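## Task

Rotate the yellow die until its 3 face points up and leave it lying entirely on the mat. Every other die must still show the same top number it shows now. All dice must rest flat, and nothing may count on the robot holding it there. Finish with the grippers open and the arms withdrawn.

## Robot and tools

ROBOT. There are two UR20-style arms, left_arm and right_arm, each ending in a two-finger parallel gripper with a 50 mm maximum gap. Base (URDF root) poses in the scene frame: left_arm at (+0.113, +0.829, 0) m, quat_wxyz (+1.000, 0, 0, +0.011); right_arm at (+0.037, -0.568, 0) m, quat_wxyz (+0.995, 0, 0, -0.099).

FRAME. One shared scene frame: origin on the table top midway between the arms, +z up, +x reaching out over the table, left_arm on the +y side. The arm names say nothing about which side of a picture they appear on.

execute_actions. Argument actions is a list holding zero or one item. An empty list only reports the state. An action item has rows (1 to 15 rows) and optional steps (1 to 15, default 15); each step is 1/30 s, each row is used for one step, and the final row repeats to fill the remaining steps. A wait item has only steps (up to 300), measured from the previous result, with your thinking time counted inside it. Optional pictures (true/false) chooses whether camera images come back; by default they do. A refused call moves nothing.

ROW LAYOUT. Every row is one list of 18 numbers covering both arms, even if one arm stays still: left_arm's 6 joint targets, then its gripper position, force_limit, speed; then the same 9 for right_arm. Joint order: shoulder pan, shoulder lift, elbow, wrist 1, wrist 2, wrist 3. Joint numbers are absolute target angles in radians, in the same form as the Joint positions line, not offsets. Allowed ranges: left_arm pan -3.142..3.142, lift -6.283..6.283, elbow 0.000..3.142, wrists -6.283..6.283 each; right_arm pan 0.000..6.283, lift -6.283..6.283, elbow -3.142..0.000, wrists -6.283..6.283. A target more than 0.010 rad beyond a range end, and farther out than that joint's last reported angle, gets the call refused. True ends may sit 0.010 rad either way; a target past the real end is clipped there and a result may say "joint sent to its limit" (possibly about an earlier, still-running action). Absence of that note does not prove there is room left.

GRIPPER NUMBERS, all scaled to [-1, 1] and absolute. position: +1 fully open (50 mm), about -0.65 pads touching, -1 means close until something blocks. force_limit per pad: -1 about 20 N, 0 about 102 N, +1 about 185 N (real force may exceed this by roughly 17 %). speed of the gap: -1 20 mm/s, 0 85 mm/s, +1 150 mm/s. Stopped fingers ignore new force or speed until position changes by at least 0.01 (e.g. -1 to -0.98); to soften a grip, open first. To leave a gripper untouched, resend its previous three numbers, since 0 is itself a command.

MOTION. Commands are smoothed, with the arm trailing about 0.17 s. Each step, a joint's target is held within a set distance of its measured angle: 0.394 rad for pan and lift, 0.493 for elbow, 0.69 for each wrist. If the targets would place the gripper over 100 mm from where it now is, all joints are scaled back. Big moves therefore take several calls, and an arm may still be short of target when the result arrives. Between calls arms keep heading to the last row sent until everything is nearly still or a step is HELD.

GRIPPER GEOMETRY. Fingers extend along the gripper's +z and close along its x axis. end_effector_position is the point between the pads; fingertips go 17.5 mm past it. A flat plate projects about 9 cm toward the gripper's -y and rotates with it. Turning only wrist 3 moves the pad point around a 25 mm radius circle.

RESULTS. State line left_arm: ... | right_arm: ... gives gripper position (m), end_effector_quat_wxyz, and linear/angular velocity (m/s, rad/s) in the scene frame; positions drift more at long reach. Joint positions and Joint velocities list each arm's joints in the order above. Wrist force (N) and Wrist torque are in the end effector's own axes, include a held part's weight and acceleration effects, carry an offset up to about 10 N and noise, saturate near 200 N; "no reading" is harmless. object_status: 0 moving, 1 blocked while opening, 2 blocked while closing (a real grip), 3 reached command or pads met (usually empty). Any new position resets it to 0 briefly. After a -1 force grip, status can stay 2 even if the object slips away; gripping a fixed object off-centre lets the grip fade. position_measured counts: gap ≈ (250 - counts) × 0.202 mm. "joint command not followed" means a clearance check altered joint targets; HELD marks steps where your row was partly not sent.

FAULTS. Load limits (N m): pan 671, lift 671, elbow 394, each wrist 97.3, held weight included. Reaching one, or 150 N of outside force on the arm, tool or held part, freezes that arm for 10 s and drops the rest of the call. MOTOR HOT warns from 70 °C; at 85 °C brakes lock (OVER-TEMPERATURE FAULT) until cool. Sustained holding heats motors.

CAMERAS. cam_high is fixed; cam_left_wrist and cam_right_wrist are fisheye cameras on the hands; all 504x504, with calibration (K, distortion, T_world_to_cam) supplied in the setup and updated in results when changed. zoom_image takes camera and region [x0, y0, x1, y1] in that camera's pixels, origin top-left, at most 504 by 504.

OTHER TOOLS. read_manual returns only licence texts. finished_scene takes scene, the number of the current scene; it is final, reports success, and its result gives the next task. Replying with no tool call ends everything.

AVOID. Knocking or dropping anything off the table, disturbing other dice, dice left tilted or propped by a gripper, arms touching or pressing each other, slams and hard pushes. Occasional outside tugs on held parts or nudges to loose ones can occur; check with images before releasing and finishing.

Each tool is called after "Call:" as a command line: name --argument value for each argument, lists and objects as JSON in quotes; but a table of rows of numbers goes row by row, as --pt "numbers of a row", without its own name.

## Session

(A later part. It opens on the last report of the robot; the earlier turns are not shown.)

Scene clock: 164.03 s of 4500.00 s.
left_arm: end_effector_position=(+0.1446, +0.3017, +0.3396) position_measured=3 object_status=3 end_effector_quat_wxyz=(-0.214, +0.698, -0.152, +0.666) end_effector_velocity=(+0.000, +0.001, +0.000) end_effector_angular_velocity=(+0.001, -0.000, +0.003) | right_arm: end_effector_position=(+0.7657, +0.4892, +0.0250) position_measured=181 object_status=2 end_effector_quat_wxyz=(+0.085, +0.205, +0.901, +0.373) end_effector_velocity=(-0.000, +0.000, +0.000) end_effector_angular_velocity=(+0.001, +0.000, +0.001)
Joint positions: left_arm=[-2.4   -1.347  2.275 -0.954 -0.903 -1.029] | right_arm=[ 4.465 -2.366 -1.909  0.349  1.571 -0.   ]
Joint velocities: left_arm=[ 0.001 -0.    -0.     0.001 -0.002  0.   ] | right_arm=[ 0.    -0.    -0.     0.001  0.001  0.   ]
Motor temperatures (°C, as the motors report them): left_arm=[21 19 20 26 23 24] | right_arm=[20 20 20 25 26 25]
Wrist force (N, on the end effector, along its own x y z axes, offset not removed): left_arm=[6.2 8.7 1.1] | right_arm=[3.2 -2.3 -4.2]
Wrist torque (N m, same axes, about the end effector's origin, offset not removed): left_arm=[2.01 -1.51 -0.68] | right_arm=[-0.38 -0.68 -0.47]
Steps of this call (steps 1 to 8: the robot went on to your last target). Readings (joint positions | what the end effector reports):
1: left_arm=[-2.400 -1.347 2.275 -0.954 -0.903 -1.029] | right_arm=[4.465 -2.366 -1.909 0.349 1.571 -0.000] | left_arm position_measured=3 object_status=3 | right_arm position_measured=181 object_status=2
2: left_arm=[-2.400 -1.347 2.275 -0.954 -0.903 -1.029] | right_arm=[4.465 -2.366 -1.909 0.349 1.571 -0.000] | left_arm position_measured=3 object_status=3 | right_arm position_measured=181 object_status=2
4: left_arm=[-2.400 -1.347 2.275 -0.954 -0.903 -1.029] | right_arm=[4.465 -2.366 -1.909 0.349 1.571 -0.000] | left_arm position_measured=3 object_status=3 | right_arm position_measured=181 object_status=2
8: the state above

Call:
execute_actions --actions '[{"rows":[[-2.4,-1.347,2.275,-0.954,-0.903,-1.029,1,0,0,4.465,-2.3677,-1.9094,0.3501,1.571,0,-1,-0.5,0]],"steps":15}]' --pictures false

Call:
execute_actions --actions '[{"steps":8}]' --pictures false

Scene clock: 172.47 s of 4500.00 s.
left_arm: end_effector_position=(+0.1446, +0.3017, +0.3396) position_measured=3 object_status=3 end_effector_quat_wxyz=(-0.214, +0.698, -0.152, +0.666) end_effector_velocity=(-0.000, -0.000, -0.000) end_effector_angular_velocity=(-0.000, +0.000, -0.002) | right_arm: end_effector_position=(+0.7656, +0.4892, +0.0239) position_measured=181 object_status=2 end_effector_quat_wxyz=(+0.085, +0.205, +0.901, +0.373) end_effector_velocity=(+0.001, -0.001, -0.001) end_effector_angular_velocity=(-0.001, -0.000, -0.001)
Joint positions: left_arm=[-2.4   -1.347  2.275 -0.954 -0.903 -1.029] | right_arm=[ 4.465 -2.368 -1.909  0.35   1.571 -0.   ]
Joint velocities: left_arm=[-0.001 -0.     0.    -0.001  0.001  0.   ] | right_arm=[-0.    -0.001 -0.    -0.    -0.001  0.   ]
Motor temperatures (°C, as the motors report them): left_arm=[21 19 20 26 23 24] | right_arm=[20 20 20 25 26 25]
Wrist force (N, on the end effector, along its own x y z axes, offset not removed): left_arm=[3.9 4.9 -2.4] | right_arm=[0.0 2.3 -4.5]
Wrist torque (N m, same axes, about the end effector's origin, offset not removed): left_arm=[1.27 -1.10 -0.69] | right_arm=[-0.04 0.09 -0.30]
Steps of this call (steps 1 to 15: the robot went on to your last target; steps 16 to 90: nothing new was sent; then 4.93 s passed at rest; steps 91 to 105: all 15 steps of this action). Readings (joint positions | what the end effector reports):
91: left_arm=[-2.400 -1.347 2.275 -0.954 -0.903 -1.029] | right_arm=[4.465 -2.367 -1.909 0.349 1.571 -0.000] | left_arm position_measured=3 object_status=3 | right_arm position_measured=181 object_status=2
92: left_arm=[-2.400 -1.347 2.275 -0.954 -0.903 -1.029] | right_arm=[4.465 -2.367 -1.909 0.349 1.571 -0.000] | left_arm position_measured=3 object_status=3 | right_arm position_measured=181 object_status=2
94: left_arm=[-2.400 -1.347 2.275 -0.954 -0.903 -1.029] | right_arm=[4.465 -2.367 -1.909 0.349 1.571 -0.000] | left_arm position_measured=3 object_status=3 | right_arm position_measured=181 object_status=2
98: left_arm=[-2.400 -1.347 2.275 -0.954 -0.903 -1.029] | right_arm=[4.465 -2.367 -1.909 0.350 1.571 -0.000] | left_arm position_measured=3 object_status=3 | right_arm position_measured=181 object_status=2
105: the state above

Scene clock: 172.73 s of 4500.00 s.
left_arm: end_effector_position=(+0.1446, +0.3017, +0.3396) position_measured=3 object_status=3 end_effector_quat_wxyz=(-0.214, +0.698, -0.152, +0.666) end_effector_velocity=(-0.000, -0.000, +0.000) end_effector_angular_velocity=(-0.000, +0.000, -0.002) | right_arm: end_effector_position=(+0.7656, +0.4892, +0.0239) position_measured=181 object_status=2 end_effector_quat_wxyz=(+0.085, +0.205, +0.901, +0.373) end_effector_velocity=(+0.000, -0.000, -0.001) end_effector_angular_velocity=(-0.001, +0.000, -0.000)
Joint positions: left_arm=[-2.4   -1.347  2.275 -0.954 -0.903 -1.029] | right_arm=[ 4.465 -2.368 -1.909  0.35   1.571 -0.   ]
Joint velocities: left_arm=[-0.001 -0.    -0.     0.     0.001  0.   ] | right_arm=[-0.    -0.001  0.     0.    -0.    -0.   ]
Motor temperatures (°C, as the motors report them): left_arm=[21 19 20 26 23 24] | right_arm=[20 20 20 25 26 25]
Wrist force (N, on the end effector, along its own x y z axes, offset not removed): left_arm=[4.4 5.4 -1.2] | right_arm=[3.4 8.3 -4.6]
Wrist torque (N m, same axes, about the end effector's origin, offset not removed): left_arm=[1.51 -1.28 -0.59] | right_arm=[1.20 -0.66 -0.39]
Steps of this call (steps 1 to 8: the robot went on to your last target). Readings (joint positions | what the end effector reports):
1: left_arm=[-2.400 -1.347 2.275 -0.954 -0.903 -1.029] | right_arm=[4.465 -2.368 -1.909 0.350 1.571 -0.000] | left_arm position_measured=3 object_status=3 | right_arm position_measured=181 object_status=2
2: left_arm=[-2.400 -1.347 2.275 -0.954 -0.903 -1.029] | right_arm=[4.465 -2.368 -1.909 0.350 1.571 -0.000] | left_arm position_measured=3 object_status=3 | right_arm position_measured=181 object_status=2
4: left_arm=[-2.400 -1.347 2.275 -0.954 -0.903 -1.029] | right_arm=[4.465 -2.368 -1.909 0.350 1.571 -0.000] | left_arm position_measured=3 object_status=3 | right_arm position_measured=181 object_status=2
8: the state above

Call:
execute_actions --actions '[{"rows":[[-2.4,-1.347,2.275,-0.954,-0.903,-1.029,1,0,0,4.465,-2.3685,-1.9094,0.3509,1.571,0,-1,-0.5,0]],"steps":15}]' --pictures false

Call:
execute_actions --actions '[{"steps":8}]' --pictures false

Scene clock: 179.10 s of 4500.00 s.
left_arm: end_effector_position=(+0.1446, +0.3017, +0.3396) position_measured=3 object_status=3 end_effector_quat_wxyz=(-0.214, +0.698, -0.152, +0.666) end_effector_velocity=(-0.000, -0.000, -0.000) end_effector_angular_velocity=(-0.001, +0.000, +0.000) | right_arm: end_effector_position=(+0.7656, +0.4891, +0.0232) position_measured=181 object_status=2 end_effector_quat_wxyz=(+0.085, +0.205, +0.901, +0.373) end_effector_velocity=(+0.000, +0.000, +0.002) end_effector_angular_velocity=(+0.002, -0.000, -0.000)
Joint positions: left_arm=[-2.4   -1.347  2.275 -0.954 -0.903 -1.029] | right_arm=[ 4.465 -2.368 -1.909  0.351  1.571 -0.   ]
Joint velocities: left_arm=[ 0. -0. -0. -0.  0. -0.] | right_arm=[-0.     0.001 -0.     0.001  0.     0.001]
Motor temperatures (°C, as the motors report them): left_arm=[21 19 20 26 23 24] | right_arm=[20 20 20 25 26 25]
Wrist force (N, on the end effector, along its own x y z axes, offset not removed): left_arm=[1.5 -1.6 3.1] | right_arm=[2.6 15.2 -18.3]
Wrist torque (N m, same axes, about the end effector's origin, offset not removed): left_arm=[0.18 -0.62 -0.48] | right_arm=[0.83 -0.48 -0.38]
Steps of this call (steps 1 to 15: the robot went on to your last target; steps 16 to 90: nothing new was sent; then 2.87 s passed at rest; steps 91 to 105: all 15 steps of this action). Readings (joint positions | what the end effector reports):
91: left_arm=[-2.400 -1.347 2.275 -0.954 -0.903 -1.029] | right_arm=[4.465 -2.368 -1.909 0.350 1.571 -0.000] | left_arm position_measured=3 object_status=3 | right_arm position_measured=181 object_status=2
92: left_arm=[-2.400 -1.347 2.275 -0.954 -0.903 -1.029] | right_arm=[4.465 -2.368 -1.909 0.350 1.571 -0.000] | left_arm position_measured=3 object_status=3 | right_arm position_measured=181 object_status=2
94: left_arm=[-2.400 -1.347 2.275 -0.954 -0.903 -1.029] | right_arm=[4.465 -2.368 -1.909 0.351 1.571 -0.000] | left_arm position_measured=3 object_status=3 | right_arm position_measured=181 object_status=2
98: left_arm=[-2.400 -1.347 2.275 -0.954 -0.903 -1.029] | right_arm=[4.465 -2.368 -1.909 0.351 1.571 -0.000] | left_arm position_measured=3 object_status=3 | right_arm position_measured=181 object_status=2
105: the state above

Scene clock: 179.37 s of 4500.00 s.
left_arm: end_effector_position=(+0.1446, +0.3017, +0.3396) position_measured=3 object_status=3 end_effector_quat_wxyz=(-0.214, +0.698, -0.152, +0.666) end_effector_velocity=(+0.000, +0.001, -0.000) end_effector_angular_velocity=(-0.001, +0.000, +0.003) | right_arm: end_effector_position=(+0.7656, +0.4891, +0.0232) position_measured=181 object_status=2 end_effector_quat_wxyz=(+0.085, +0.205, +0.901, +0.373) end_effector_velocity=(+0.000, +0.000, +0.001) end_effector_angular_velocity=(+0.001, -0.001, +0.000)
Joint positions: left_arm=[-2.4   -1.347  2.275 -0.954 -0.903 -1.029] | right_arm=[ 4.465 -2.368 -1.909  0.351  1.571 -0.   ]
Joint velocities: left_arm=[ 0.001 -0.     0.    -0.    -0.002 -0.001] | right_arm=[ 0.     0.001 -0.     0.    -0.    -0.   ]
Motor temperatures (°C, as the motors report them): left_arm=[21 19 20 26 23 24] | right_arm=[20 20 20 25 26 25]
Wrist force (N, on the end effector, along its own x y z axes, offset not removed): left_arm=[0.8 4.8 -2.8] | right_arm=[1.6 13.7 -17.2]
Wrist torque (N m, same axes, about the end effector's origin, offset not removed): left_arm=[1.20 -0.58 -0.56] | right_arm=[0.48 -0.34 -0.31]
Steps of this call (steps 1 to 8: the robot went on to your last target). Readings (joint positions | what the end effector reports):
1: left_arm=[-2.400 -1.347 2.275 -0.954 -0.903 -1.029] | right_arm=[4.465 -2.368 -1.909 0.351 1.571 -0.000] | left_arm position_measured=3 object_status=3 | right_arm position_measured=181 object_status=2
2: left_arm=[-2.400 -1.347 2.275 -0.954 -0.903 -1.029] | right_arm=[4.465 -2.368 -1.909 0.351 1.571 -0.000] | left_arm position_measured=3 object_status=3 | right_arm position_measured=181 object_status=2
4: left_arm=[-2.400 -1.347 2.275 -0.954 -0.903 -1.029] | right_arm=[4.465 -2.368 -1.909 0.351 1.571 -0.000] | left_arm position_measured=3 object_status=3 | right_arm position_measured=181 object_status=2
8: the state above

Call:
execute_actions --actions '[{"rows":[[-2.4,-1.347,2.275,-0.954,-0.903,-1.029,1,0,0,4.465,-2.3675,-1.9094,0.3499,1.571,0,-1,-0.5,0]],"steps":10}]' --pictures false

Call:
execute_actions --actions '[{"rows":[[-2.4,-1.347,2.275,-0.954,-0.903,-1.029,1,0,0,4.465,-2.3675,-1.9094,0.3499,1.571,0,1,-0.5,0]],"steps":15}]' --pictures false

Call:
execute_actions --actions '[{"rows":[[-2.4,-1.347,2.275,-0.954,-0.903,-1.029,1,0,0,4.465,-2.2954,-1.9115,0.28,1.571,0,1,-0.5,0]],"steps":15}]' --pictures false

Call:
execute_actions --actions '[{"steps":15}]'

Scene clock: 187.40 s of 4500.00 s.
left_arm: end_effector_position=(+0.1446, +0.3017, +0.3396) position_measured=3 object_status=3 end_effector_quat_wxyz=(-0.214, +0.698, -0.152, +0.666) end_effector_velocity=(+0.001, -0.000, -0.000) end_effector_angular_velocity=(+0.001, +0.001, +0.001) | right_arm: end_effector_position=(+0.7656, +0.4891, +0.0236) position_measured=181 object_status=2 end_effector_quat_wxyz=(+0.085, +0.205, +0.901, +0.373) end_effector_velocity=(+0.000, -0.000, +0.001) end_effector_angular_velocity=(+0.000, +0.000, -0.001)
Joint positions: left_arm=[-2.4   -1.347  2.275 -0.954 -0.903 -1.029] | right_arm=[ 4.465 -2.368 -1.909  0.35   1.571  0.   ]
Joint velocities: left_arm=[ 0.001 -0.    -0.    -0.001 -0.     0.001] | right_arm=[-0.     0.001 -0.    -0.001 -0.     0.001]
Motor temperatures (°C, as the motors report them): left_arm=[21 19 20 26 23 24] | right_arm=[20 20 20 25 26 25]
Wrist force (N, on the end effector, along its own x y z axes, offset not removed): left_arm=[2.4 0.3 1.0] | right_arm=[5.2 7.7 -9.9]
Wrist torque (N m, same axes, about the end effector's origin, offset not removed): left_arm=[0.40 -0.79 -0.55] | right_arm=[0.23 -1.00 -0.56]
Steps of this call (steps 1 to 15: the robot went on to your last target; steps 16 to 90: nothing new was sent; then 4.70 s passed at rest; steps 91 to 100: all 10 steps of this action). Readings (joint positions | what the end effector reports):
91: left_arm=[-2.400 -1.347 2.275 -0.954 -0.903 -1.029] | right_arm=[4.465 -2.369 -1.909 0.351 1.571 -0.000] | left_arm position_measured=3 object_status=3 | right_arm position_measured=181 object_status=2
92: left_arm=[-2.400 -1.347 2.275 -0.954 -0.903 -1.029] | right_arm=[4.465 -2.368 -1.909 0.351 1.571 -0.000] | left_arm position_measured=3 object_status=3 | right_arm position_measured=181 object_status=2
94: left_arm=[-2.400 -1.347 2.275 -0.954 -0.903 -1.029] | right_arm=[4.465 -2.368 -1.909 0.351 1.571 -0.000] | left_arm position_measured=3 object_status=3 | right_arm position_measured=181 object_status=2
98: left_arm=[-2.400 -1.347 2.275 -0.954 -0.903 -1.029] | right_arm=[4.465 -2.368 -1.909 0.350 1.571 -0.000] | left_arm position_measured=3 object_status=3 | right_arm position_measured=181 object_status=2
100: the state above

Scene clock: 187.90 s of 4500.00 s.
left_arm: end_effector_position=(+0.1446, +0.3017, +0.3396) position_measured=3 object_status=3 end_effector_quat_wxyz=(-0.214, +0.698, -0.152, +0.666) end_effector_velocity=(+0.000, +0.000, -0.000) end_effector_angular_velocity=(-0.000, -0.000, +0.001) | right_arm: end_effector_position=(+0.7656, +0.4892, +0.0239) position_measured=3 object_status=0 end_effector_quat_wxyz=(+0.085, +0.205, +0.901, +0.373) end_effector_velocity=(-0.000, +0.000, +0.001) end_effector_angular_velocity=(+0.000, -0.000, +0.001)
Joint positions: left_arm=[-2.4   -1.347  2.275 -0.954 -0.903 -1.029] | right_arm=[ 4.465 -2.368 -1.909  0.35   1.571 -0.   ]
Joint velocities: left_arm=[ 0.  0.  0. -0. -0. -0.] | right_arm=[ 0.  0.  0.  0.  0. -0.]
Motor temperatures (°C, as the motors report them): left_arm=[21 19 20 26 23 24] | right_arm=[20 20 20 25 26 25]
Wrist force (N, on the end effector, along its own x y z axes, offset not removed): left_arm=[4.8 2.7 -0.6] | right_arm=[1.0 4.4 -8.0]
Wrist torque (N m, same axes, about the end effector's origin, offset not removed): left_arm=[1.03 -1.29 -0.57] | right_arm=[0.36 -0.20 -0.43]
Steps of this call (steps 1 to 15: all 15 steps of this action). Readings (joint positions | what the end effector reports):
1: left_arm=[-2.400 -1.347 2.275 -0.954 -0.903 -1.029] | right_arm=[4.465 -2.368 -1.909 0.350 1.571 -0.000] | left_arm position_measured=3 object_status=3 | right_arm position_measured=173 object_status=0
2: left_arm=[-2.400 -1.347 2.275 -0.954 -0.903 -1.029] | right_arm=[4.465 -2.368 -1.909 0.350 1.571 -0.000] | left_arm position_measured=3 object_status=3 | right_arm position_measured=159 object_status=0
4: left_arm=[-2.400 -1.347 2.275 -0.954 -0.903 -1.029] | right_arm=[4.465 -2.368 -1.909 0.350 1.571 0.000] | left_arm position_measured=3 object_status=3 | right_arm position_measured=131 object_status=0
8: left_arm=[-2.400 -1.347 2.275 -0.954 -0.903 -1.029] | right_arm=[4.465 -2.368 -1.909 0.350 1.571 -0.000] | left_arm position_measured=3 object_status=3 | right_arm position_measured=75 object_status=0
15: the state above

Scene clock: 188.40 s of 4500.00 s.
left_arm: end_effector_position=(+0.1446, +0.3017, +0.3396) position_measured=3 object_status=3 end_effector_quat_wxyz=(-0.214, +0.698, -0.152, +0.666) end_effector_velocity=(-0.000, +0.000, +0.000) end_effector_angular_velocity=(+0.001, +0.000, -0.000) | right_arm: end_effector_position=(+0.7658, +0.4896, +0.0881) position_measured=3 object_status=3 end_effector_quat_wxyz=(+0.085, +0.205, +0.901, +0.373) end_effector_velocity=(-0.000, -0.001, +0.015) end_effector_angular_velocity=(-0.001, -0.000, +0.000)
Joint positions: left_arm=[-2.4   -1.347  2.275 -0.954 -0.903 -1.029] | right_arm=[ 4.465 -2.298 -1.911  0.282  1.571 -0.   ]
Joint velocities: left_arm=[-0.001 -0.     0.     0.    -0.001  0.001] | right_arm=[-0.     0.017 -0.001 -0.017 -0.    -0.001]
Motor temperatures (°C, as the motors report them): left_arm=[21 19 20 26 23 24] | right_arm=[20 20 20 25 26 25]
Wrist force (N, on the end effector, along its own x y z axes, offset not removed): left_arm=[6.2 2.9 0.3] | right_arm=[1.4 1.4 -2.6]
Wrist torque (N m, same axes, about the end effector's origin, offset not removed): left_arm=[1.07 -1.63 -0.67] | right_arm=[0.32 -0.24 -0.49]
Steps of this call (steps 1 to 15: all 15 steps of this action). Readings (joint positions | what the end effector reports):
1: left_arm=[-2.400 -1.347 2.275 -0.954 -0.903 -1.029] | right_arm=[4.465 -2.367 -1.909 0.349 1.571 -0.000] | left_arm position_measured=3 object_status=3 | right_arm position_measured=3 object_status=0
2: left_arm=[-2.400 -1.347 2.275 -0.954 -0.903 -1.029] | right_arm=[4.465 -2.361 -1.910 0.343 1.571 -0.000] | left_arm position_measured=3 object_status=3 | right_arm position_measured=3 object_status=0
4: left_arm=[-2.400 -1.347 2.275 -0.954 -0.903 -1.029] | right_arm=[4.465 -2.337 -1.910 0.320 1.571 0.000] | left_arm position_measured=3 object_status=3 | right_arm position_measured=3 object_status=0
8: left_arm=[-2.400 -1.347 2.275 -0.954 -0.903 -1.029] | right_arm=[4.465 -2.309 -1.911 0.294 1.571 -0.000] | left_arm position_measured=3 object_status=3 | right_arm position_measured=3 object_status=3
15: the state above

Scene clock: 188.90 s of 4500.00 s.
left_arm: end_effector_position=(+0.1446, +0.3017, +0.3396) position_measured=3 object_status=3 end_effector_quat_wxyz=(-0.214, +0.698, -0.152, +0.666) end_effector_velocity=(-0.001, +0.001, +0.000) end_effector_angular_velocity=(+0.003, -0.000, +0.001) | right_arm: end_effector_position=(+0.7658, +0.4896, +0.0900) position_measured=3 object_status=3 end_effector_quat_wxyz=(+0.085, +0.205, +0.901, +0.373) end_effector_velocity=(+0.000, +0.000, +0.002) end_effector_angular_velocity=(+0.001, -0.001, +0.000)
Joint positions: left_arm=[-2.4   -1.347  2.275 -0.954 -0.903 -1.029] | right_arm=[ 4.465 -2.295 -1.911  0.28   1.571 -0.   ]
Joint velocities: left_arm=[-0.001 -0.    -0.     0.001 -0.002  0.002] | right_arm=[ 0.     0.002 -0.    -0.    -0.    -0.   ]
Motor temperatures (°C, as the motors report them): left_arm=[21 19 20 26 23 24] | right_arm=[20 20 20 25 26 25]
Wrist force (N, on the end effector, along its own x y z axes, offset not removed): left_arm=[3.0 0.2 2.1] | right_arm=[1.4 1.7 -2.3]
Wrist torque (N m, same axes, about the end effector's origin, offset not removed): left_arm=[0.38 -0.80 -0.52] | right_arm=[0.27 -0.35 -0.54]
Steps of this call (steps 1 to 15: the robot went on to your last target). Readings (joint positions | what the end effector reports):
1: left_arm=[-2.400 -1.347 2.275 -0.954 -0.903 -1.029] | right_arm=[4.465 -2.297 -1.911 0.282 1.571 -0.000] | left_arm position_measured=3 object_status=3 | right_arm position_measured=3 object_status=3
2: left_arm=[-2.400 -1.347 2.275 -0.954 -0.903 -1.029] | right_arm=[4.465 -2.297 -1.911 0.281 1.571 -0.000] | left_arm position_measured=3 object_status=3 | right_arm position_measured=3 object_status=3
4: left_arm=[-2.400 -1.347 2.275 -0.954 -0.903 -1.029] | right_arm=[4.465 -2.296 -1.911 0.281 1.571 0.000] | left_arm position_measured=3 object_status=3 | right_arm position_measured=3 object_status=3
8: left_arm=[-2.400 -1.347 2.275 -0.954 -0.903 -1.029] | right_arm=[4.465 -2.296 -1.911 0.280 1.571 -0.000] | left_arm position_measured=3 object_status=3 | right_arm position_measured=3 object_status=3
15: the state above
All arms were judged still, so your last target was given up. Only a new action makes them travel on or press farther. Fingers that are still opening or closing keep moving.
camera_calibration (this result's frames):
cam_left_wrist: T_world_to_cam=[[0.0783112, -0.535446, 0.840931, -0.136267], [-0.251165, -0.826909, -0.503128, 0.456106], [0.964771, -0.171812, -0.199241, 0.127682], [0, 0, 0, 1]] pos_world=[0.00204451, 0.326132, 0.36951]
cam_right_wrist: T_world_to_cam=[[-0.895779, 0.444486, -0.00359876, 0.46846], [0.2391, 0.488655, 0.839076, -0.487939], [0.374716, 0.750766, -0.544003, -0.462881], [0, 0, 0, 1]] pos_world=[0.709751, 0.377725, 0.159295]

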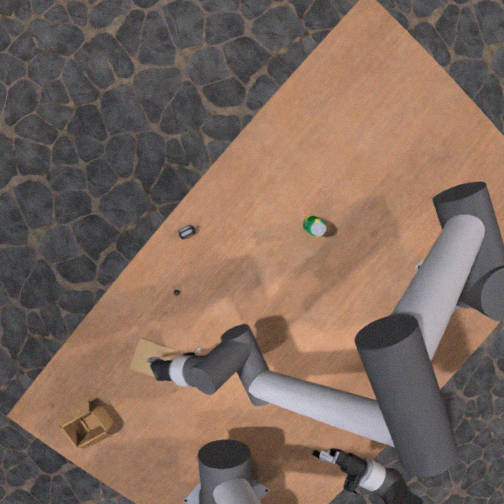

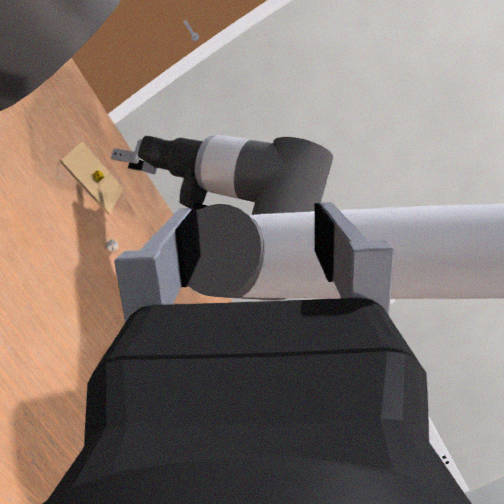

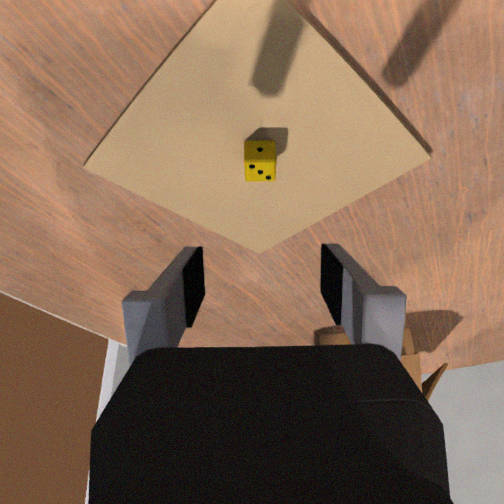

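The wrist view is upside down, so the die has 3 on top and 1 on the side.

Call:
finished_scene --scene 2

The scene is finished: the task was done.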